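# Move cardboard box from desk to counter behind shelving

## Task

Pick up the small cardboard box on the desk and set it down on the counter that sits behind the shelving, without moving the stacked cartons. If those cartons cut off every route to the counter, set the box on top of the coffee table instead, and the coffee table must be standing upright at the end. The robot must not tip over or finish leaning. The box must rest there by itself: if it only stays put because the robot holds it, the goal is not met.

## Robot and tools

Robot: a Hello Robot Stretch 4 with one arm. It has an omni-wheel base, a lift that slides up a mast, an arm that telescopes forward, a three-joint wrist and a two-finger gripper. It stands about 1.6 m tall, and no part of the base rim is more than 0.23 m from the base origin. Cameras: head_camera, head_left_camera, head_right_camera and wrist_camera.

Frames: the base frame sits on the floor below the base centre, with x forward, y left and z up. hand_pose is reported in this frame and marks a point between the open fingertips. With all wrist joints at zero its axes line up with the base frame. The printed value may be a little off. The odometry frame is the base frame as it was when the scene began.

execute_actions: argument "actions" is a list holding one action, or empty to just read state and images. "cameras" picks the images returned (omitted, null or ["all"] gives all; [] gives none; an unknown name rejects the call). An action holds "base", "joints" or both, plus optional "pace" and "contact_limits"; or it holds only {"end_of_arm": "enable_torque"}, which re-powers wrist or gripper motors that shut off. Every motion in an action starts together.
- base: a single command, given as an offset from where the base last reported itself. {"translate_m": d} drives straight, metres, -2 to 2, positive forward. {"strafe_m": d} slides sideways, metres, -2 to 2, positive left. {"rotate_rad": d} spins in place, radians, -3.2 to 3.2, positive counter-clockwise seen from above.
- joints: absolute targets keyed by name, one number each, any subset. lift_m 0 to 1.2 (m), arm_m 0 to 0.55 (m of extension), wrist_yaw_rad -1.134 to 4.276 (0 straight ahead, positive left, 3.14 tucked back; past 3.4 the arm may interfere), wrist_pitch_rad -1.117 to 4.259 (0 level, 1.57 pointing down), wrist_roll_rad -1.117 to 4.259 (0 keeps fingers level; positive turns clockwise seen from behind), gripper_m -0.038 to 0.141 (fingertip gap in m; negative means the tips press together). Out-of-range joint targets are clipped and flagged; other bad values or keys reject the whole call. Done tolerances: lift and arm ±0.004, yaw and roll ±0.02, pitch ±0.05, gripper ±0.004.
- pace: "slow", "default", "fast" or "max"; base speeds 0.1/0.3/0.4/0.6 m/s and 1/2/3/4 rad/s. With the lift above 0.2 these are reduced, down to 0.3 m/s and 1 rad/s at lift 1.2.
- contact_limits: only {"arm_m": value}, 0 (gentlest) to 0.75 (firmest), default 0.5; the arm stops when it pushes harder than this.
Anything not mentioned in an action may still be driving toward an earlier target. If a call reports a stop, later movement, wait and finish calls in the same reply are skipped.

wait: {"seconds": 0 to 10}; commands nothing and returns state and images.
zoom_image: {"camera": name, "region": [x0, y0, x1, y1]} in pixels from the top-left of that camera's newest full image, at most 504 by 504; gives a sharper crop.
finished_scene: {"scene": number}; closes the scene for good and reports success. Replying with no tool call also ends things.

Results: base_status and joint_status tell how each motion ended. "done" (for the base, wheels turned the commanded amount, even if slipping). "off_target": rested short and may still push. "contact_stop_at_<key>": blocked by something; that part goes slack (a slack lift may sag under load, slack wheels may roll). "limit_stop_at_<name>": a built-in limit acted. "limit_stop_at_tilt": lean over 6 degrees; lift, arm and wheels stop obeying until it eases. "limit_stop_at_own_body": joint about to hit the robot; you can back it away; lift and arm may go slack. "torque_fault": a wrist or gripper motor overloaded and went limp; send enable_torque. Slack parts hold again when next commanded. on_its_own lists uncommanded effects; "held at" there is a target, not a position.
lidar_m: 12 distances in metres from the base origin, 30-degree sectors, first straight ahead then counter-clockwise (4th left, 7th behind, 10th right); "-" means nothing seen or closer than 0.25 m. It senses from about 0.15 m up to robot height, can miss glass, thin legs and much behind. wrist_depth_mm: 7x7 grid from top-left, median depth 100 to 2000 mm, "-" unknown; the robot's own body shows.
base_odometry counts wheel rotation, heading in -3.142..3.142, positive left. If turned_by_wheels and turned_by_imu differ by more than about 0.1 rad, the base hit or slipped and heading is off by roughly their difference. base_tilt in degrees, forward and right positive, with a fixed bias up to 1.5. motor_effort is percent of maximum, positive toward larger joint values, peak in brackets (noisy); for wheel_0..2 positive turns the base right. An at-rest effort outside its normal range suggests pushing or carrying.

Gripping: command gripper_m smaller than the object; squeezing harder pulls it toward the wrist, opening pushes it away. Neither the reading nor "done" proves a hold; a firm grip at commands of 0 or more shows in gripper_m effort. If fingertips jam on a surface, raise the lift. Self-collision may occur with pitch below -0.2 combined with roll below -0.4 or above 4. At the start, lift_m 0.4 with wrist_yaw_rad 0 in one action unfolds the wrist.

Avoid: turning or driving with over 1 kg held and arm_m above 0.2, especially at fast paces; steady hard pushes, worse with the gripper high or a high contact limit; a level gripper holding over about 2 kg. Objects can occasionally be nudged by outside forces. Drops, slips, slams and hard hits are penalised, and quicker robot motion is preferred.

Each tool is called after "Request:" as name(argument=value, ...), one argument or row to a line, values as JSON.

## Session

Request:
execute_actions(
  actions=[],
)

Scene clock: 0.00 s.
base_odometry: x=+0.000 y=+0.000 heading=+0.000 (m, m, rad; odometry frame)
turned_by_wheels: +0.000 (rad since the last result)
turned_by_imu: +0.000 (rad since the last result)
base_tilt: forward=+0.3 right=+0.5 (deg)
lidar_m: 0.66 0.73 1.09 1.05 1.20 1.07 1.06 1.18 1.83 2.46 0.91 0.67
base_status: not commanded
joint_positions: lift_m=+0.195 arm_m=-0.001 wrist_yaw_rad=+3.110 wrist_pitch_rad=+0.016 wrist_roll_rad=+0.015 gripper_m=+0.057
joint_status: not commanded
motor_effort: lift_m=+21 arm_m=-1 wrist_yaw_rad=+1 wrist_pitch_rad=-5 wrist_roll_rad=+0 gripper_m=-3 wheel_0=+0 wheel_1=+0 wheel_2=+1 (%)
hand_pose: x=-0.1155 y=+0.0966 z=+0.3684 quat_wxyz=(+0.016, -0.008, +0.008, +1.000) (m; base frame)
wrist_depth_mm: - 141 1308 1281 1229 1229 1618 / - 137 1229 1537 1464 1366 1499 / - 136 223 1708 1255 1336 1182 / 120 139 297 1661 1499 1308 1182 / 1255 1336 1708 1708 1229 1430 1182 / 1255 1255 210 1229 220 1255 1182 / 1025 946 1008 1078 603 1118 1160
pictures: head_camera, head_left_camera, head_right_camera, wrist_camera
Images, in order (width x height): head_camera 420x560, head_left_camera 420x672, head_right_camera 420x672, wrist_camera 616x392.

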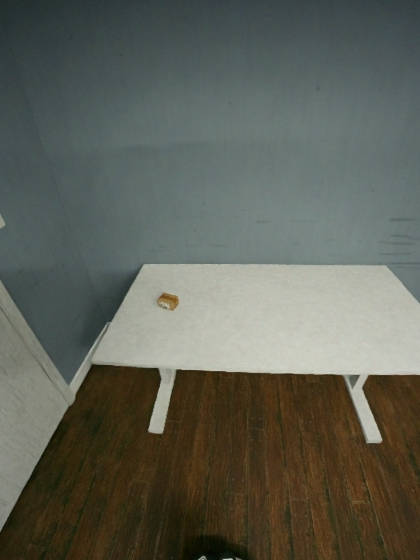

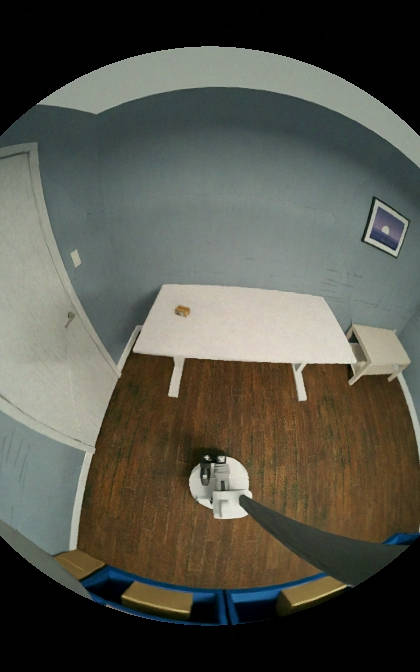

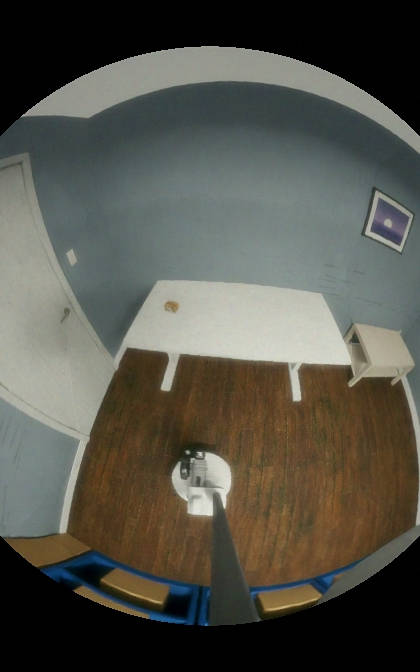

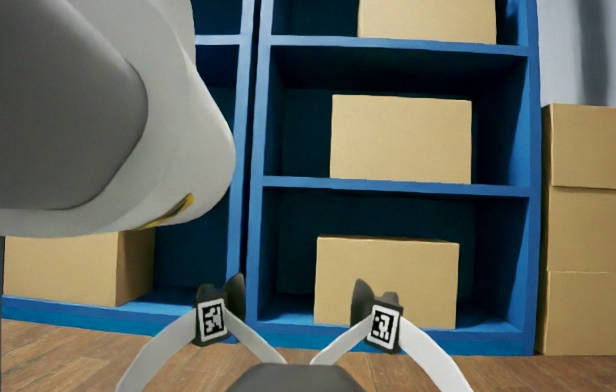

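Request:
execute_actions(
  actions=[
    {"joints":{"lift_m":0.75,"wrist_yaw_rad":0,"gripper_m":0.13},"base":{"strafe_m":0.2},"pace":"fast"},
  ],
)

Scene clock: 5.43 s.
base_odometry: x=+0.000 y=+0.200 heading=+0.000 (m, m, rad; odometry frame)
turned_by_wheels: +0.000 (rad since the last result)
turned_by_imu: +0.002 (rad since the last result)
base_tilt: forward=+0.1 right=+0.7 (deg)
lidar_m: 0.67 0.75 0.88 0.86 1.00 1.04 1.04 1.15 1.77 2.57 0.92 0.71
base_status: done
joint_positions: lift_m=+0.750 arm_m=-0.001 wrist_yaw_rad=+0.000 wrist_pitch_rad=+0.016 wrist_roll_rad=+0.015 gripper_m=+0.130
joint_status: all done
motor_effort: lift_m=+23(25) arm_m=-1(1) wrist_yaw_rad=-2(6) wrist_pitch_rad=-6(6) wrist_roll_rad=+1(1) gripper_m=+1(2) wheel_0=-2(13) wheel_1=+0(12) wheel_2=+0(3) (%)
hand_pose: x=+0.4585 y=-0.0873 z=+0.9235 quat_wxyz=(+1.000, +0.007, +0.008, +0.000) (m; base frame)
wrist_depth_mm: 1255 1397 1336 1366 1308 1308 1281 / 1281 1366 1366 1336 1336 1281 1281 / 1281 1397 1366 1336 1336 1308 1255 / 1281 1366 1366 1366 1336 1281 1255 / 1308 1397 1366 1336 1308 1281 1255 / 1308 210 904 1042 960 960 1078 / 615 591 627 149 661 634 715
pictures: head_camera, head_left_camera, head_right_camera, wrist_camera
Images, in order (width x height): head_camera 420x560, head_left_camera 420x672, head_right_camera 420x672, wrist_camera 616x392.

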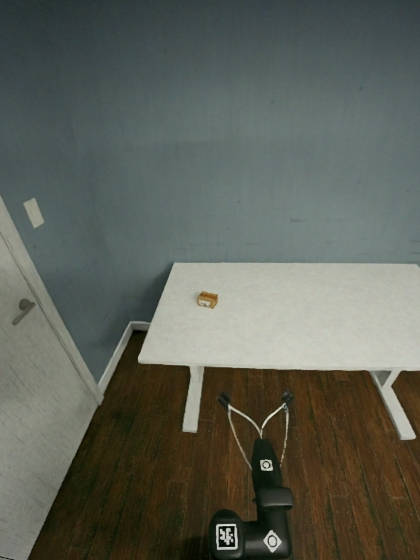

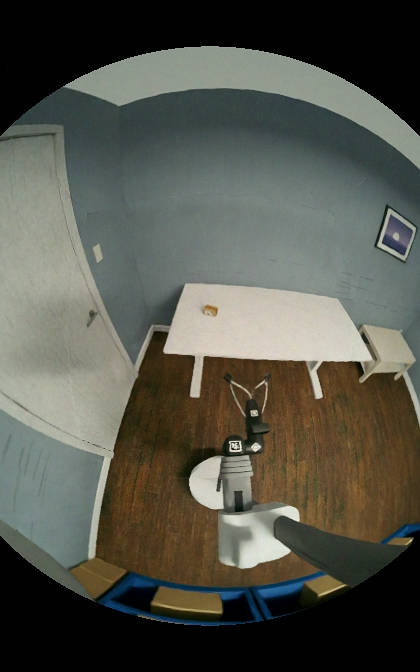

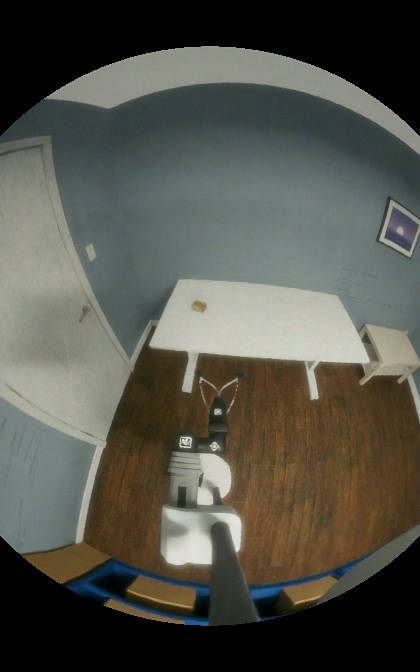

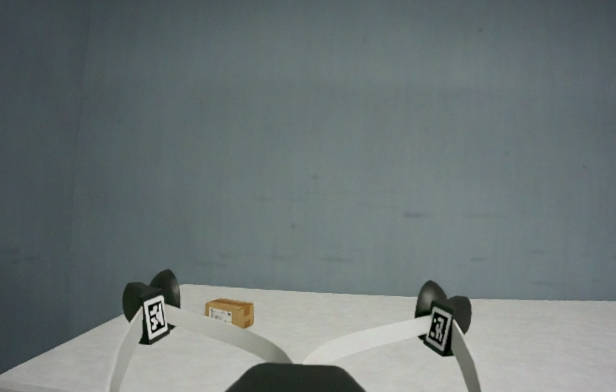

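Request:
execute_actions(
  actions=[
    {"joints":{"arm_m":0.2,"wrist_pitch_rad":0.5,"lift_m":0.8,"gripper_m":0.14},"base":{"strafe_m":0.21},"pace":"fast"},
  ],
  cameras=[],
)

Request:
execute_actions(
  actions=[
    {"base":{"translate_m":0.25},"pace":"fast"},
  ],
  cameras=["head_camera","wrist_camera"],
)

Scene clock: 12.87 s.
base_odometry: x=+0.000 y=+0.410 heading=+0.000 (m, m, rad; odometry frame)
turned_by_wheels: +0.000 (rad since the last result)
turned_by_imu: +0.002 (rad since the last result)
base_tilt: forward=+0.3 right=+0.5 (deg)
lidar_m: 0.70 0.88 0.65 0.64 0.75 1.03 1.01 1.10 1.74 2.65 0.96 0.75
base_status: done
joint_positions: lift_m=+0.800 arm_m=+0.199 wrist_yaw_rad=+0.000 wrist_pitch_rad=+0.502 wrist_roll_rad=+0.015 gripper_m=+0.140
joint_status: all done
motor_effort: lift_m=+22(24) arm_m=+5(5) wrist_yaw_rad=-1(2) wrist_pitch_rad=-5(6) wrist_roll_rad=+2(0) gripper_m=+0(0) wheel_0=-2(12) wheel_1=+1(12) wheel_2=+0(0) (%)
hand_pose: x=+0.6228 y=-0.0874 z=+0.8393 quat_wxyz=(+0.969, +0.007, +0.248, -0.002) (m; base frame)
wrist_depth_mm: 960 1098 1078 1025 991 976 976 / 960 1138 1118 1098 1060 1042 1008 / 991 1229 1205 891 946 991 1042 / 1008 1281 621 627 647 668 683 / 1025 521 473 488 496 504 508 / 1042 203 387 394 399 387 404 / 1042 1138 1182 151 1182 368 778
pictures: none
No camera images: the call's "cameras" was empty. Leave "cameras" out to get every camera's image.

Scene clock: 14.83 s.
base_odometry: x=+0.250 y=+0.410 heading=+0.000 (m, m, rad; odometry frame)
turned_by_wheels: +0.000 (rad since the last result)
turned_by_imu: +0.000 (rad since the last result)
base_tilt: forward=+0.3 right=+0.6 (deg)
lidar_m: 0.47 0.79 0.64 0.64 0.71 1.10 1.27 1.40 2.14 1.40 0.64 0.49
base_status: done
joint_positions: lift_m=+0.800 arm_m=+0.199 wrist_yaw_rad=+0.000 wrist_pitch_rad=+0.502 wrist_roll_rad=+0.015 gripper_m=+0.140
joint_status: not commanded
motor_effort: lift_m=+22(22) arm_m=+5(5) wrist_yaw_rad=-1(1) wrist_pitch_rad=-6(5) wrist_roll_rad=-1(2) gripper_m=+1(0) wheel_0=+4(10) wheel_1=+1(7) wheel_2=-1(14) (%)
hand_pose: x=+0.6229 y=-0.0874 z=+0.8393 quat_wxyz=(+0.969, +0.007, +0.248, -0.002) (m; base frame)
wrist_depth_mm: 842 831 831 809 778 759 741 / 878 891 878 854 820 798 788 / 931 946 917 891 866 854 842 / 960 1025 615 640 654 668 691 / 976 1098 477 455 445 500 512 / 991 202 389 394 402 389 407 / 960 314 322 151 332 327 347
pictures: head_camera, wrist_camera
Images, in order (width x height): head_camera 420x560, wrist_camera 616x392.

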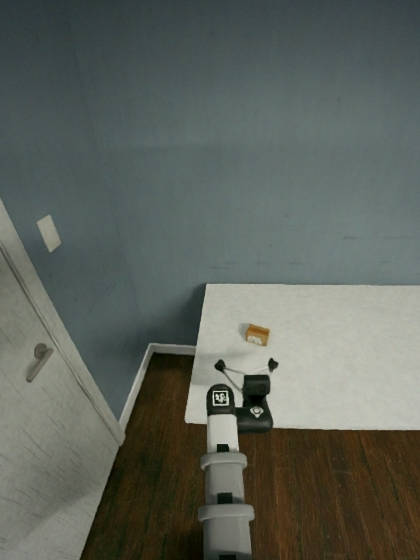

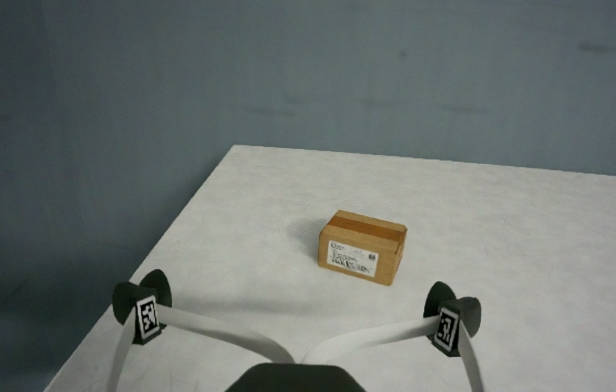

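Request:
execute_actions(
  actions=[
    {"joints":{"arm_m":0.42,"wrist_yaw_rad":-0.32},"pace":"fast"},
  ],
  cameras=["head_camera","wrist_camera"],
)

Request:
execute_actions(
  actions=[
    {"joints":{"lift_m":0.75}},
  ],
  cameras=["head_camera","wrist_camera"],
)

Scene clock: 25.20 s.
base_odometry: x=+0.250 y=+0.410 heading=+0.000 (m, m, rad; odometry frame)
turned_by_wheels: +0.000 (rad since the last result)
turned_by_imu: +0.001 (rad since the last result)
base_tilt: forward=+0.2 right=+0.3 (deg)
lidar_m: 0.46 0.77 0.63 0.60 0.73 1.10 1.26 1.38 2.13 1.42 0.62 0.49
base_status: not commanded
joint_positions: lift_m=+0.800 arm_m=+0.419 wrist_yaw_rad=-0.320 wrist_pitch_rad=+0.502 wrist_roll_rad=+0.015 gripper_m=+0.140
joint_status: all done
motor_effort: lift_m=+22(22) arm_m=+5(6) wrist_yaw_rad=+0(3) wrist_pitch_rad=-5(6) wrist_roll_rad=+1(0) gripper_m=+0(1) wheel_0=+4(4) wheel_1=+1(1) wheel_2=-1(1) (%)
hand_pose: x=+0.8025 y=-0.1625 z=+0.8393 quat_wxyz=(+0.956, +0.047, +0.244, -0.156) (m; base frame)
wrist_depth_mm: 559 580 609 640 661 699 723 / 585 609 640 676 707 750 778 / 615 647 683 715 768 798 842 / 654 597 621 634 654 668 691 / 480 469 477 488 500 504 517 / 364 203 389 397 397 387 404 / 317 315 310 151 330 329 347
pictures: head_camera, wrist_camera
Images, in order (width x height): head_camera 420x560, wrist_camera 616x392.

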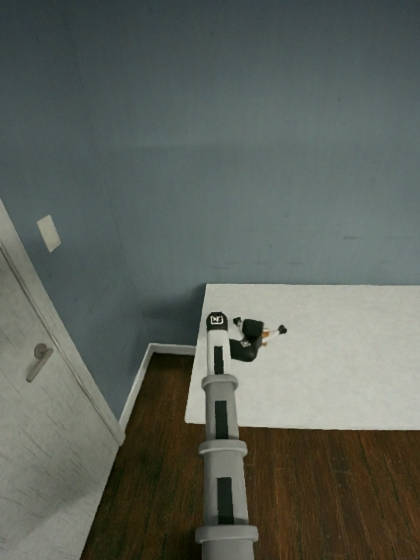

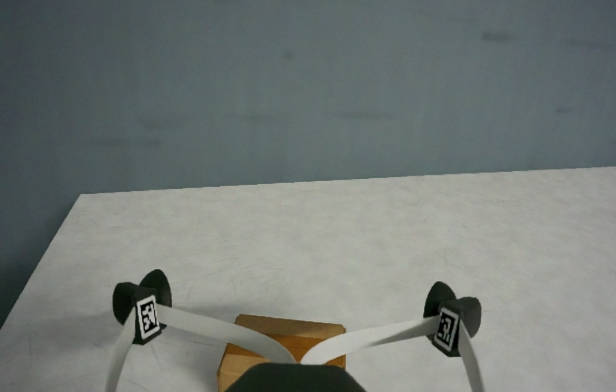

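Scene clock: 26.30 s.
base_odometry: x=+0.250 y=+0.410 heading=+0.000 (m, m, rad; odometry frame)
turned_by_wheels: +0.000 (rad since the last result)
turned_by_imu: +0.000 (rad since the last result)
base_tilt: forward=+0.0 right=+0.4 (deg)
lidar_m: 0.46 0.78 0.63 0.64 0.74 1.09 1.27 1.40 2.14 1.38 0.65 0.48
base_status: not commanded
joint_positions: lift_m=+0.750 arm_m=+0.419 wrist_yaw_rad=-0.320 wrist_pitch_rad=+0.502 wrist_roll_rad=+0.015 gripper_m=+0.140
joint_status: all done
motor_effort: lift_m=+17(20) arm_m=+5(6) wrist_yaw_rad=+0(2) wrist_pitch_rad=-5(5) wrist_roll_rad=+1(1) gripper_m=+1(0) wheel_0=+4(4) wheel_1=+1(1) wheel_2=-1(1) (%)
hand_pose: x=+0.8025 y=-0.1625 z=+0.7897 quat_wxyz=(+0.956, +0.047, +0.244, -0.156) (m; base frame)
wrist_depth_mm: 559 580 603 640 661 699 732 / 574 609 640 676 707 750 768 / 627 647 676 715 750 768 820 / 517 496 504 512 530 544 564 / 373 382 387 399 407 413 415 / 301 202 255 250 325 320 332 / 259 258 254 151 272 268 283
pictures: head_camera, wrist_camera
Images, in order (width x height): head_camera 420x560, wrist_camera 616x392.

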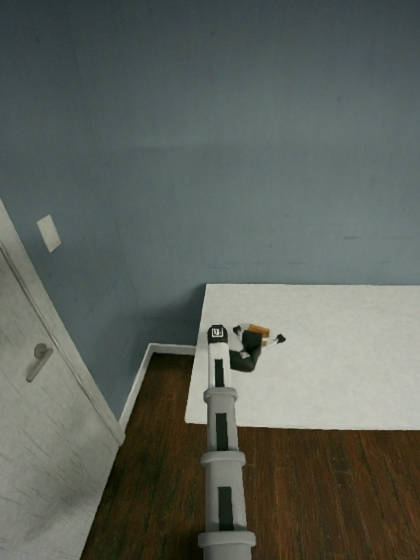

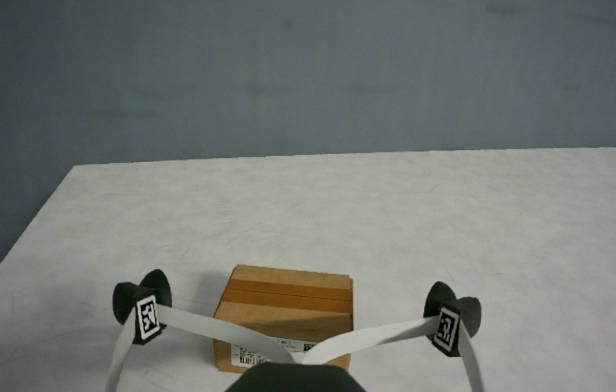

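Request:
execute_actions(
  actions=[
    {"joints":{"lift_m":0.7},"base":{"strafe_m":0.015}},
  ],
  cameras=["wrist_camera"],
)

Scene clock: 30.20 s.
base_odometry: x=+0.250 y=+0.425 heading=+0.000 (m, m, rad; odometry frame)
turned_by_wheels: +0.000 (rad since the last result)
turned_by_imu: +0.001 (rad since the last result)
base_tilt: forward=+0.3 right=+0.6 (deg)
lidar_m: 0.48 0.77 0.62 0.61 0.71 1.08 1.24 1.40 2.11 1.40 0.62 0.48
base_status: done
joint_positions: lift_m=+0.700 arm_m=+0.419 wrist_yaw_rad=-0.320 wrist_pitch_rad=+0.502 wrist_roll_rad=+0.015 gripper_m=+0.140
joint_status: all done
motor_effort: lift_m=+17(16) arm_m=+5(5) wrist_yaw_rad=-1(0) wrist_pitch_rad=-6(5) wrist_roll_rad=+1(1) gripper_m=+2(1) wheel_0=-2(7) wheel_1=+1(7) wheel_2=+0(4) (%)
hand_pose: x=+0.8025 y=-0.1625 z=+0.7397 quat_wxyz=(+0.956, +0.047, +0.244, -0.156) (m; base frame)
wrist_depth_mm: 554 580 609 634 668 691 723 / 585 615 640 676 715 741 778 / 615 535 549 574 603 627 661 / 373 382 392 402 415 427 433 / 289 296 286 224 300 320 324 / 233 203 236 232 229 247 258 / 201 200 206 151 211 209 220
pictures: wrist_camera
Images, in order (width x height): wrist_camera 616x392.

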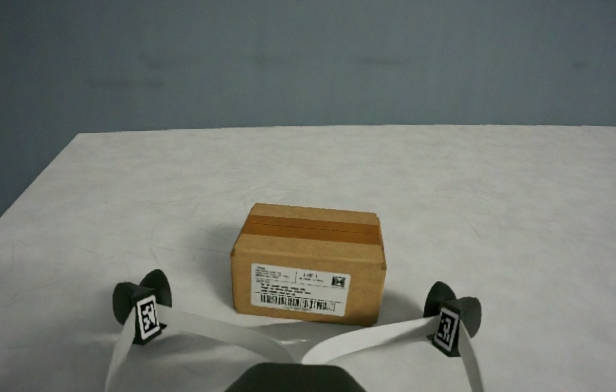

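Request:
execute_actions(
  actions=[
    {"joints":{"arm_m":0.465},"base":{"strafe_m":-0.017}},
  ],
  cameras=["wrist_camera"],
)

Request:
execute_actions(
  actions=[
    {"joints":{"gripper_m":0.04}},
  ],
  cameras=["wrist_camera"],
)

Scene clock: 35.53 s.
base_odometry: x=+0.250 y=+0.408 heading=+0.000 (m, m, rad; odometry frame)
turned_by_wheels: +0.000 (rad since the last result)
turned_by_imu: +0.001 (rad since the last result)
base_tilt: forward=+0.2 right=+0.6 (deg)
lidar_m: 0.46 0.77 0.66 0.63 0.71 1.10 1.26 1.38 2.14 1.40 0.65 0.46
base_status: done
joint_positions: lift_m=+0.700 arm_m=+0.464 wrist_yaw_rad=-0.320 wrist_pitch_rad=+0.502 wrist_roll_rad=+0.015 gripper_m=+0.140
joint_status: all done
motor_effort: lift_m=+17(17) arm_m=+6(5) wrist_yaw_rad=+0(0) wrist_pitch_rad=-5(5) wrist_roll_rad=+0(0) gripper_m=+1(1) wheel_0=+3(10) wheel_1=-2(10) wheel_2=+0(2) (%)
hand_pose: x=+0.8474 y=-0.1625 z=+0.7397 quat_wxyz=(+0.956, +0.047, +0.244, -0.156) (m; base frame)
wrist_depth_mm: 517 539 564 591 621 647 683 / 544 564 591 627 661 699 723 / 564 574 554 574 597 627 668 / 373 379 389 399 413 427 433 / 287 296 287 220 315 320 324 / 234 203 183 183 194 247 257 / 201 200 196 151 201 208 220
pictures: wrist_camera
Images, in order (width x height): wrist_camera 616x392.

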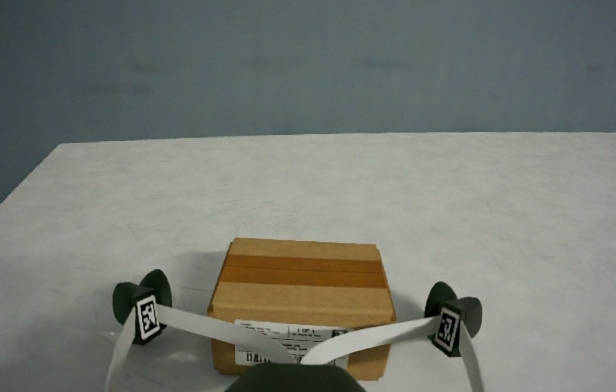

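Scene clock: 37.53 s.
base_odometry: x=+0.250 y=+0.408 heading=+0.000 (m, m, rad; odometry frame)
turned_by_wheels: +0.000 (rad since the last result)
turned_by_imu: +0.000 (rad since the last result)
base_tilt: forward=+0.2 right=+0.6 (deg)
lidar_m: 0.47 0.77 0.64 0.64 0.74 1.11 1.26 1.41 2.13 1.38 0.63 0.49
base_status: not commanded
joint_positions: lift_m=+0.700 arm_m=+0.464 wrist_yaw_rad=-0.320 wrist_pitch_rad=+0.503 wrist_roll_rad=+0.015 gripper_m=+0.041
joint_status: all done
motor_effort: lift_m=+17(17) arm_m=+6(6) wrist_yaw_rad=+0(0) wrist_pitch_rad=-7(8) wrist_roll_rad=-1(1) gripper_m=-23(22) wheel_0=+3(3) wheel_1=-2(2) wheel_2=+0(0) (%)
hand_pose: x=+0.8473 y=-0.1625 z=+0.7395 quat_wxyz=(+0.956, +0.047, +0.244, -0.156) (m; base frame)
wrist_depth_mm: 517 539 569 597 621 654 683 / 544 569 597 634 661 691 723 / 564 544 549 569 585 627 654 / 370 377 389 399 410 424 433 / 286 294 276 208 312 319 322 / 232 235 174 171 185 256 257 / 201 194 178 175 179 204 219
pictures: wrist_camera
Images, in order (width x height): wrist_camera 616x392.

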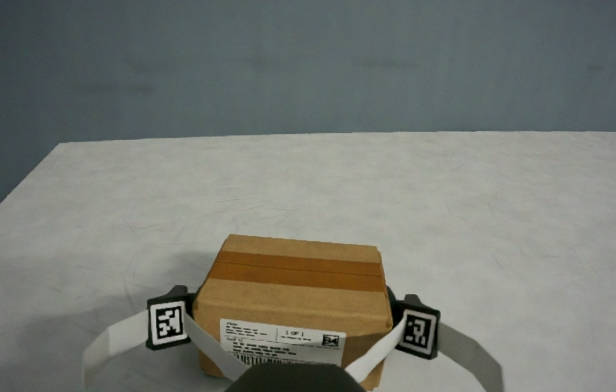

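Request:
execute_actions(
  actions=[
    {"joints":{"lift_m":0.8}},
  ],
  cameras=[],
)

Request:
execute_actions(
  actions=[
    {"joints":{"arm_m":0,"wrist_yaw_rad":0},"base":{"translate_m":-0.3}},
  ],
  cameras=["wrist_camera"],
)

Request:
execute_actions(
  actions=[
    {"base":{"rotate_rad":-2.2}},
  ],
)

Scene clock: 43.33 s.
base_odometry: x=+0.250 y=+0.408 heading=+0.000 (m, m, rad; odometry frame)
turned_by_wheels: +0.000 (rad since the last result)
turned_by_imu: +0.001 (rad since the last result)
base_tilt: forward=+0.1 right=+0.4 (deg)
lidar_m: 0.45 0.78 0.65 0.64 0.74 1.12 1.28 1.38 2.14 1.40 0.62 0.49
base_status: not commanded
joint_positions: lift_m=+0.800 arm_m=+0.464 wrist_yaw_rad=-0.320 wrist_pitch_rad=+0.503 wrist_roll_rad=+0.015 gripper_m=+0.041
joint_status: all done
motor_effort: lift_m=+24(24) arm_m=+6(6) wrist_yaw_rad=+1(0) wrist_pitch_rad=-8(8) wrist_roll_rad=+1(0) gripper_m=-23(24) wheel_0=+3(3) wheel_1=-2(2) wheel_2=+0(0) (%)
hand_pose: x=+0.8473 y=-0.1625 z=+0.8388 quat_wxyz=(+0.956, +0.047, +0.245, -0.156) (m; base frame)
wrist_depth_mm: 517 539 569 591 621 661 676 / 544 569 597 634 661 699 723 / 580 609 640 676 707 741 798 / 609 621 654 634 640 668 691 / 473 466 430 209 492 504 504 / 366 370 173 171 185 402 402 / 317 304 178 175 179 322 345
pictures: none
No camera images: the call's "cameras" was empty. Leave "cameras" out to get every camera's image.

Scene clock: 45.80 s.
base_odometry: x=-0.050 y=+0.408 heading=+0.000 (m, m, rad; odometry frame)
turned_by_wheels: +0.000 (rad since the last result)
turned_by_imu: +0.001 (rad since the last result)
base_tilt: forward=+0.1 right=+0.5 (deg)
lidar_m: 0.75 0.87 0.67 0.68 0.76 0.98 0.95 1.07 1.69 2.84 1.05 0.79
base_status: done
joint_positions: lift_m=+0.800 arm_m=+0.001 wrist_yaw_rad=+0.000 wrist_pitch_rad=+0.503 wrist_roll_rad=+0.015 gripper_m=+0.041
joint_status: all done
motor_effort: lift_m=+23(24) arm_m=-6(6) wrist_yaw_rad=+1(5) wrist_pitch_rad=-9(8) wrist_roll_rad=+1(1) gripper_m=-22(24) wheel_0=-4(8) wheel_1=-2(8) wheel_2=+1(9) (%)
hand_pose: x=+0.4246 y=-0.0875 z=+0.8388 quat_wxyz=(+0.968, +0.007, +0.249, -0.002) (m; base frame)
wrist_depth_mm: 976 1281 1281 1281 1229 1205 1160 / 991 1366 1366 1336 1281 1281 1229 / 1025 1430 976 904 946 991 1060 / 1060 1464 654 640 647 676 691 / 1060 1499 1618 208 1618 1576 1499 / 1025 1281 173 171 185 1464 1499 / 1042 1138 179 175 180 1182 1255
pictures: wrist_camera
Images, in order (width x height): wrist_camera 616x392.

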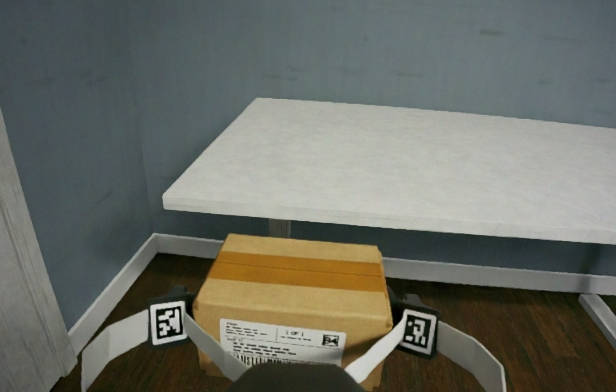

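Scene clock: 48.20 s.
base_odometry: x=-0.050 y=+0.408 heading=-2.200 (m, m, rad; odometry frame)
turned_by_wheels: -2.199 (rad since the last result)
turned_by_imu: -2.207 (rad since the last result)
base_tilt: forward=+0.1 right=+0.7 (deg)
lidar_m: 1.44 2.96 1.13 0.80 0.74 0.96 0.71 0.66 0.75 1.01 0.96 1.00
base_status: done
joint_positions: lift_m=+0.800 arm_m=+0.001 wrist_yaw_rad=+0.000 wrist_pitch_rad=+0.503 wrist_roll_rad=+0.015 gripper_m=+0.041
joint_status: not commanded
motor_effort: lift_m=+24(24) arm_m=-6(6) wrist_yaw_rad=-1(2) wrist_pitch_rad=-9(9) wrist_roll_rad=+1(1) gripper_m=-23(23) wheel_0=+4(10) wheel_1=+0(11) wheel_2=+2(7) (%)
hand_pose: x=+0.4246 y=-0.0875 z=+0.8389 quat_wxyz=(+0.969, +0.007, +0.249, -0.002) (m; base frame)
wrist_depth_mm: - - - 1618 1464 1060 723 / - - - 1618 1618 1366 732 / - - - 1661 1618 1366 759 / - - - 1756 1397 1118 798 / 1661 1708 1618 208 1430 976 831 / 1366 1366 173 171 185 991 1060 / 1182 1118 180 175 179 960 1160
pictures: head_camera, head_left_camera, head_right_camera, wrist_camera
Images, in order (width x height): head_camera 420x560, head_left_camera 420x672, head_right_camera 420x672, wrist_camera 616x392.

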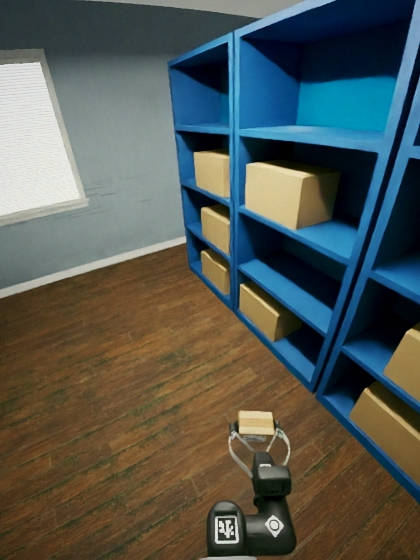

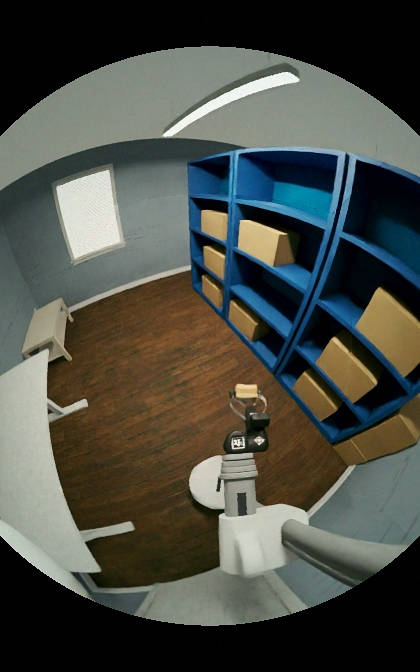

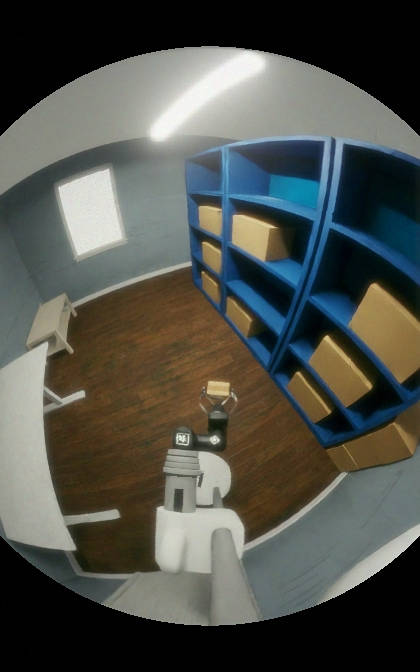

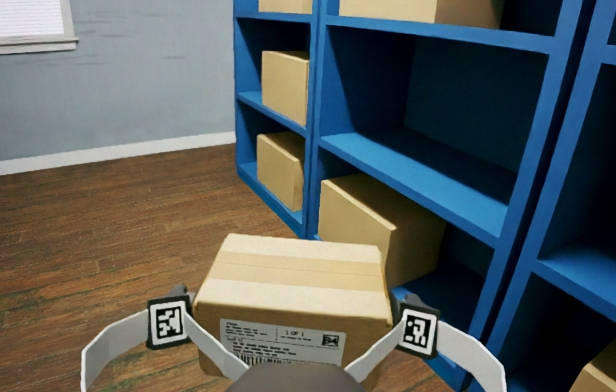

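Request:
execute_actions(
  actions=[
    {"base":{"rotate_rad":0.5},"pace":"fast"},
  ],
  cameras=[],
)

Request:
execute_actions(
  actions=[
    {"base":{"translate_m":1.9},"pace":"fast"},
  ],
  cameras=[],
)

Request:
execute_actions(
  actions=[
    {"base":{"rotate_rad":-1.44},"pace":"fast"},
  ],
  cameras=["head_camera","head_left_camera"],
)

Scene clock: 55.70 s.
base_odometry: x=-0.050 y=+0.408 heading=-1.701 (m, m, rad; odometry frame)
turned_by_wheels: +0.499 (rad since the last result)
turned_by_imu: +0.502 (rad since the last result)
base_tilt: forward=+0.1 right=+0.5 (deg)
lidar_m: 2.98 1.15 0.81 0.75 0.97 0.71 0.67 0.71 1.01 0.97 1.00 1.38
base_status: done
joint_positions: lift_m=+0.800 arm_m=+0.001 wrist_yaw_rad=+0.000 wrist_pitch_rad=+0.503 wrist_roll_rad=+0.015 gripper_m=+0.041
joint_status: not commanded
motor_effort: lift_m=+23(24) arm_m=-6(6) wrist_yaw_rad=-1(1) wrist_pitch_rad=-8(8) wrist_roll_rad=+1(0) gripper_m=-23(24) wheel_0=-5(8) wheel_1=-3(8) wheel_2=-3(8) (%)
hand_pose: x=+0.4246 y=-0.0874 z=+0.8389 quat_wxyz=(+0.969, +0.007, +0.249, -0.002) (m; base frame)
wrist_depth_mm: - - - - - - 1366 / - - - - - - 1336 / 1983 - - - - - 1308 / 1983 - - - - 1808 1366 / 1708 1708 1576 208 1863 1708 1366 / 1366 1366 173 171 185 1464 1255 / 1160 1118 180 175 180 1160 1205
pictures: none
No camera images: the call's "cameras" was empty. Leave "cameras" out to get every camera's image.

Scene clock: 61.87 s.
base_odometry: x=-0.295 y=-1.476 heading=-1.700 (m, m, rad; odometry frame)
turned_by_wheels: +0.000 (rad since the last result)
turned_by_imu: -0.005 (rad since the last result)
base_tilt: forward=+0.1 right=+0.7 (deg)
lidar_m: 1.09 1.13 1.05 1.02 1.00 1.15 2.60 1.45 0.99 0.96 1.01 1.16
base_status: done
joint_positions: lift_m=+0.800 arm_m=+0.001 wrist_yaw_rad=+0.000 wrist_pitch_rad=+0.503 wrist_roll_rad=+0.015 gripper_m=+0.041
joint_status: not commanded
motor_effort: lift_m=+23(24) arm_m=-6(6) wrist_yaw_rad=-1(1) wrist_pitch_rad=-9(8) wrist_roll_rad=+1(1) gripper_m=-24(23) wheel_0=+3(9) wheel_1=+1(8) wheel_2=-1(15) (%)
hand_pose: x=+0.4246 y=-0.0874 z=+0.8389 quat_wxyz=(+0.968, +0.007, +0.249, -0.002) (m; base frame)
wrist_depth_mm: 820 820 831 820 820 842 831 / 842 842 842 866 878 891 891 / 917 917 917 931 946 960 946 / 1008 991 1008 991 1025 1025 1042 / 1098 1060 1042 209 1060 1098 1118 / 1160 1138 173 171 185 1205 1205 / 1182 1118 179 175 180 1182 1255
pictures: none
No camera images: the call's "cameras" was empty. Leave "cameras" out to get every camera's image.

Scene clock: 63.77 s.
base_odometry: x=-0.295 y=-1.476 heading=-3.140 (m, m, rad; odometry frame)
turned_by_wheels: -1.439 (rad since the last result)
turned_by_imu: -1.445 (rad since the last result)
base_tilt: forward=+0.2 right=+0.5 (deg)
lidar_m: 0.93 1.03 1.08 1.07 1.19 1.01 0.99 1.05 1.36 2.59 1.19 0.97
base_status: done
joint_positions: lift_m=+0.800 arm_m=+0.001 wrist_yaw_rad=+0.000 wrist_pitch_rad=+0.503 wrist_roll_rad=+0.015 gripper_m=+0.041
joint_status: not commanded
motor_effort: lift_m=+23(23) arm_m=-6(6) wrist_yaw_rad=+1(1) wrist_pitch_rad=-9(8) wrist_roll_rad=+0(1) gripper_m=-23(24) wheel_0=+3(9) wheel_1=+2(9) wheel_2=+3(7) (%)
hand_pose: x=+0.4246 y=-0.0875 z=+0.8389 quat_wxyz=(+0.969, +0.007, +0.249, -0.002) (m; base frame)
wrist_depth_mm: 750 750 917 891 668 661 627 / 1430 960 1182 1138 1118 820 683 / 1537 991 1255 788 768 750 1138 / 1618 960 976 854 809 788 1160 / 1537 1042 904 208 854 842 878 / 1397 1042 174 171 185 917 960 / 1182 1118 179 175 180 976 976
pictures: head_camera, head_left_camera
Images, in order (width x height): head_camera 420x560, head_left_camera 420x672.

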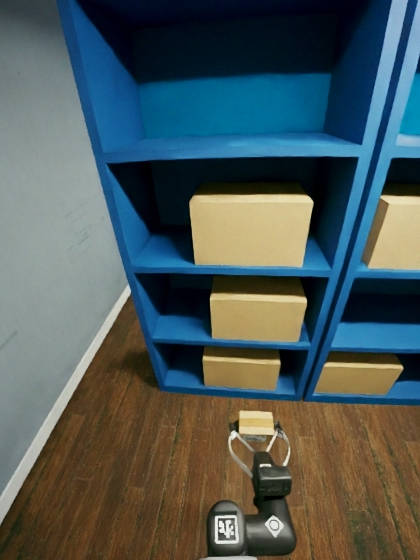

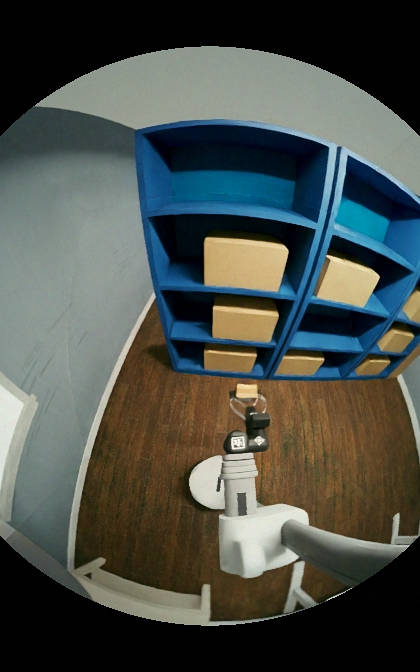

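Request:
execute_actions(
  actions=[
    {"base":{"strafe_m":0.72},"pace":"fast"},
  ],
  cameras=["head_camera","head_left_camera"],
)

Scene clock: 70.33 s.
base_odometry: x=-0.294 y=-2.196 heading=-3.140 (m, m, rad; odometry frame)
turned_by_wheels: +0.000 (rad since the last result)
turned_by_imu: +0.005 (rad since the last result)
base_tilt: forward=+0.2 right=+0.6 (deg)
lidar_m: 1.13 0.55 0.39 0.35 0.40 0.65 0.93 0.99 1.53 2.86 1.35 1.06
base_status: done
joint_positions: lift_m=+0.800 arm_m=+0.001 wrist_yaw_rad=+0.000 wrist_pitch_rad=+0.503 wrist_roll_rad=+0.015 gripper_m=+0.041
joint_status: not commanded
motor_effort: lift_m=+23(23) arm_m=-5(5) wrist_yaw_rad=-2(1) wrist_pitch_rad=-9(8) wrist_roll_rad=+1(2) gripper_m=-23(23) wheel_0=-1(13) wheel_1=-1(13) wheel_2=+0(3) (%)
hand_pose: x=+0.4246 y=-0.0874 z=+0.8389 quat_wxyz=(+0.968, +0.007, +0.249, -0.002) (m; base frame)
wrist_depth_mm: 609 842 1430 - - 1098 732 / 615 866 1499 - 1138 1205 1182 / 634 891 1618 - 1308 1281 931 / 647 917 1661 - 1138 1118 878 / 654 946 1255 209 991 1118 917 / 668 788 174 171 185 1078 1008 / 668 904 179 175 179 1060 1060
pictures: head_camera, head_left_camera
Images, in order (width x height): head_camera 420x560, head_left_camera 420x672.

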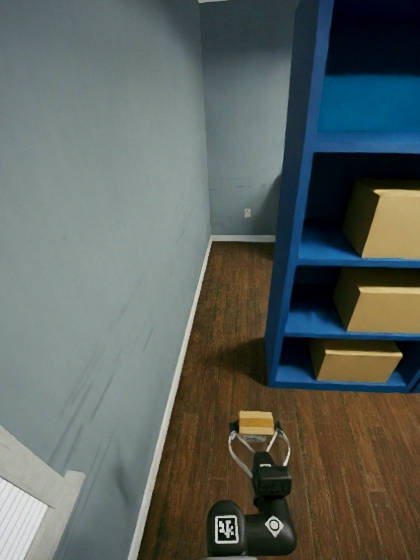

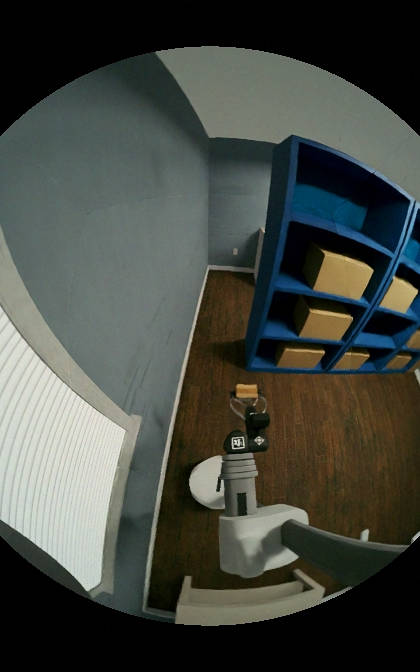

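Request:
execute_actions(
  actions=[
    {"base":{"translate_m":0.65},"joints":{"wrist_yaw_rad":0.25},"pace":"fast"},
  ],
  cameras=["head_camera","head_left_camera","head_right_camera"],
)

Scene clock: 78.77 s.
base_odometry: x=-0.944 y=-2.197 heading=-3.139 (m, m, rad; odometry frame)
turned_by_wheels: +0.000 (rad since the last result)
turned_by_imu: +0.000 (rad since the last result)
base_tilt: forward=+0.2 right=+0.4 (deg)
lidar_m: 0.94 0.42 0.31 0.31 0.36 0.51 1.55 1.74 2.32 1.14 0.53 0.49
base_status: done
joint_positions: lift_m=+0.800 arm_m=+0.001 wrist_yaw_rad=+0.250 wrist_pitch_rad=+0.503 wrist_roll_rad=+0.015 gripper_m=+0.041
joint_status: all done
motor_effort: lift_m=+23(23) arm_m=-5(6) wrist_yaw_rad=+0(9) wrist_pitch_rad=-8(8) wrist_roll_rad=+1(1) gripper_m=-24(24) wheel_0=+2(9) wheel_1=+1(7) wheel_2=+1(14) (%)
hand_pose: x=+0.4383 y=-0.0222 z=+0.8389 quat_wxyz=(+0.961, -0.024, +0.248, +0.119) (m; base frame)
wrist_depth_mm: 375 466 654 1025 - 1983 1863 / 382 488 683 1118 - - 1661 / 397 504 715 1205 - - 1576 / 413 530 759 1336 - - 1661 / 424 549 668 209 1808 1863 1708 / 436 500 173 171 185 1499 615 / 449 564 179 175 180 699 580
pictures: head_camera, head_left_camera, head_right_camera
Images, in order (width x height): head_camera 420x560, head_left_camera 420x672, head_right_camera 420x672.

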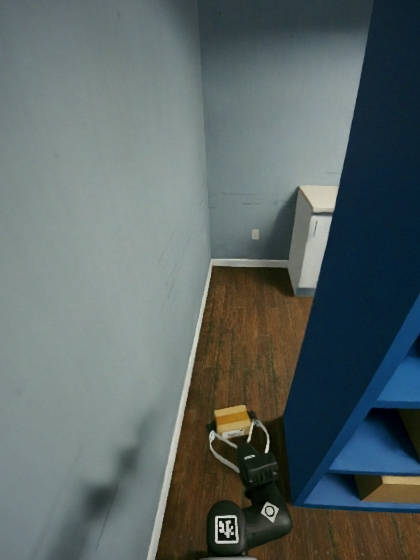

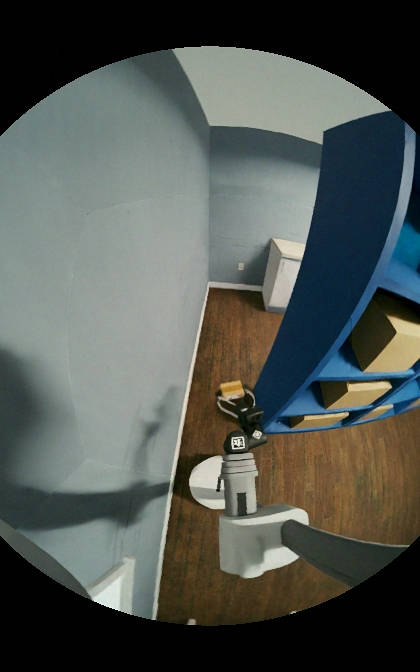

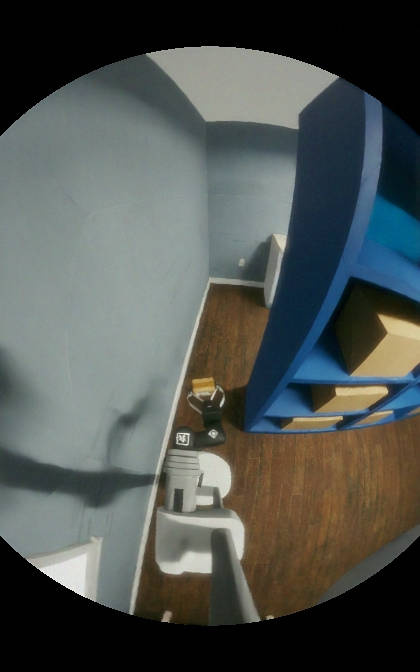

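Request:
execute_actions(
  actions=[
    {"base":{"rotate_rad":-0.07}},
  ],
  cameras=[],
)

Request:
execute_actions(
  actions=[
    {"base":{"translate_m":0.3}},
  ],
  cameras=["head_left_camera","head_right_camera"],
)

Scene clock: 83.50 s.
base_odometry: x=-0.944 y=-2.198 heading=+3.074 (m, m, rad; odometry frame)
turned_by_wheels: -0.069 (rad since the last result)
turned_by_imu: -0.069 (rad since the last result)
base_tilt: forward=+0.2 right=+0.6 (deg)
lidar_m: 1.13 0.45 0.33 0.30 0.34 0.48 1.54 1.70 2.17 1.39 0.54 0.46
base_status: done
joint_positions: lift_m=+0.800 arm_m=+0.001 wrist_yaw_rad=+0.250 wrist_pitch_rad=+0.503 wrist_roll_rad=+0.015 gripper_m=+0.041
joint_status: not commanded
motor_effort: lift_m=+23(23) arm_m=-5(5) wrist_yaw_rad=+1(1) wrist_pitch_rad=-8(8) wrist_roll_rad=+0(0) gripper_m=-24(23) wheel_0=+3(7) wheel_1=+1(6) wheel_2=+3(7) (%)
hand_pose: x=+0.4383 y=-0.0222 z=+0.8389 quat_wxyz=(+0.961, -0.024, +0.248, +0.119) (m; base frame)
wrist_depth_mm: 415 525 768 1308 - 1983 1921 / 427 554 809 1464 - - 1499 / 442 574 854 1576 - - 1576 / 455 597 891 1756 - - 554 / 469 615 778 209 1863 1863 521 / 477 554 173 170 185 1430 480 / 484 627 179 175 180 544 459
pictures: none
No camera images: the call's "cameras" was empty. Leave "cameras" out to get every camera's image.

Scene clock: 85.97 s.
base_odometry: x=-1.243 y=-2.177 heading=+3.075 (m, m, rad; odometry frame)
turned_by_wheels: +0.001 (rad since the last result)
turned_by_imu: +0.000 (rad since the last result)
base_tilt: forward=+0.3 right=+0.6 (deg)
lidar_m: 1.02 0.44 0.32 0.29 0.32 0.49 1.48 2.00 2.51 0.43 0.28 0.40
base_status: done
joint_positions: lift_m=+0.800 arm_m=+0.001 wrist_yaw_rad=+0.250 wrist_pitch_rad=+0.503 wrist_roll_rad=+0.015 gripper_m=+0.041
joint_status: not commanded
motor_effort: lift_m=+23(23) arm_m=-5(5) wrist_yaw_rad=+0(0) wrist_pitch_rad=-9(8) wrist_roll_rad=+2(1) gripper_m=-23(22) wheel_0=+5(8) wheel_1=+4(7) wheel_2=-2(16) (%)
hand_pose: x=+0.4383 y=-0.0222 z=+0.8389 quat_wxyz=(+0.961, -0.024, +0.248, +0.119) (m; base frame)
wrist_depth_mm: 402 512 732 1308 1863 1808 1661 / 410 530 778 1430 1983 1863 1308 / 421 554 820 1537 - 1921 1281 / 436 569 866 1708 - - 1366 / 449 591 741 209 1863 1756 1464 / 455 530 174 171 184 1464 1464 / 466 597 179 175 180 1182 1281
pictures: head_left_camera, head_right_camera
Images, in order (width x height): head_left_camera 420x672, head_right_camera 420x672.

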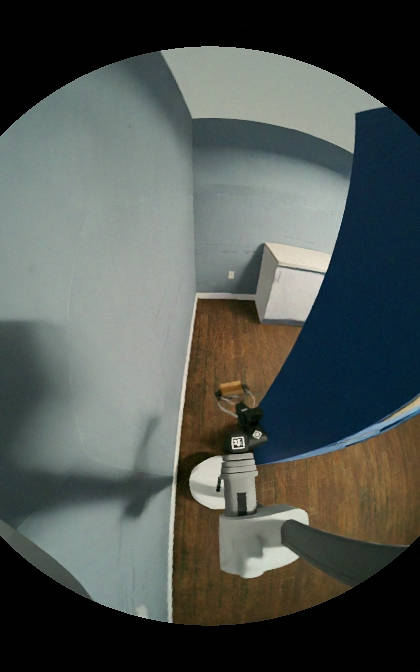

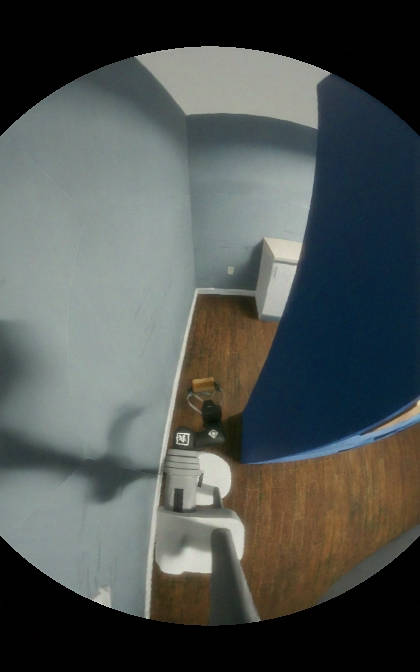

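Request:
execute_actions(
  actions=[
    {"base":{"translate_m":0.25}},
  ],
  cameras=["head_right_camera"],
)

Scene clock: 91.00 s.
base_odometry: x=-1.492 y=-2.161 heading=+3.075 (m, m, rad; odometry frame)
turned_by_wheels: +0.000 (rad since the last result)
turned_by_imu: +0.001 (rad since the last result)
base_tilt: forward=+0.2 right=+0.5 (deg)
lidar_m: 1.01 0.41 0.29 0.27 0.31 0.45 1.50 2.28 0.27 0.27 0.28 0.45
base_status: done
joint_positions: lift_m=+0.800 arm_m=+0.001 wrist_yaw_rad=+0.250 wrist_pitch_rad=+0.503 wrist_roll_rad=+0.015 gripper_m=+0.041
joint_status: not commanded
motor_effort: lift_m=+23(23) arm_m=-5(5) wrist_yaw_rad=+0(0) wrist_pitch_rad=-8(8) wrist_roll_rad=-1(0) gripper_m=-23(23) wheel_0=+3(9) wheel_1=+2(8) wheel_2=-2(6) (%)
hand_pose: x=+0.4383 y=-0.0222 z=+0.8389 quat_wxyz=(+0.961, -0.024, +0.248, +0.119) (m; base frame)
wrist_depth_mm: 384 492 715 1229 1661 1499 1499 / 394 512 741 1366 1708 1618 1366 / 407 530 788 1464 1863 1756 1229 / 418 554 842 1618 1921 1808 1205 / 430 569 715 209 1863 1756 1205 / 445 512 173 171 185 1464 1336 / 449 585 179 175 180 1182 1255
pictures: head_right_camera
Images, in order (width x height): head_right_camera 420x672.

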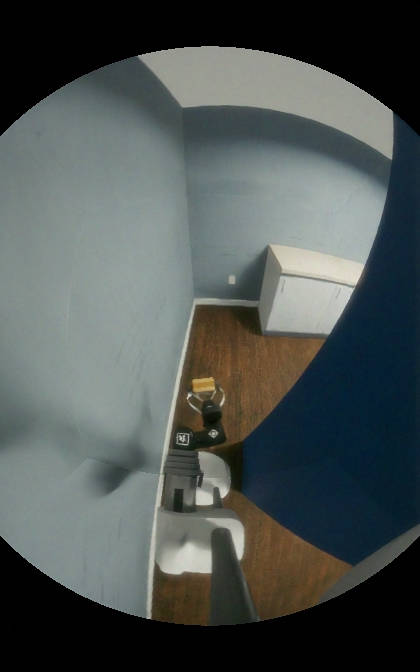

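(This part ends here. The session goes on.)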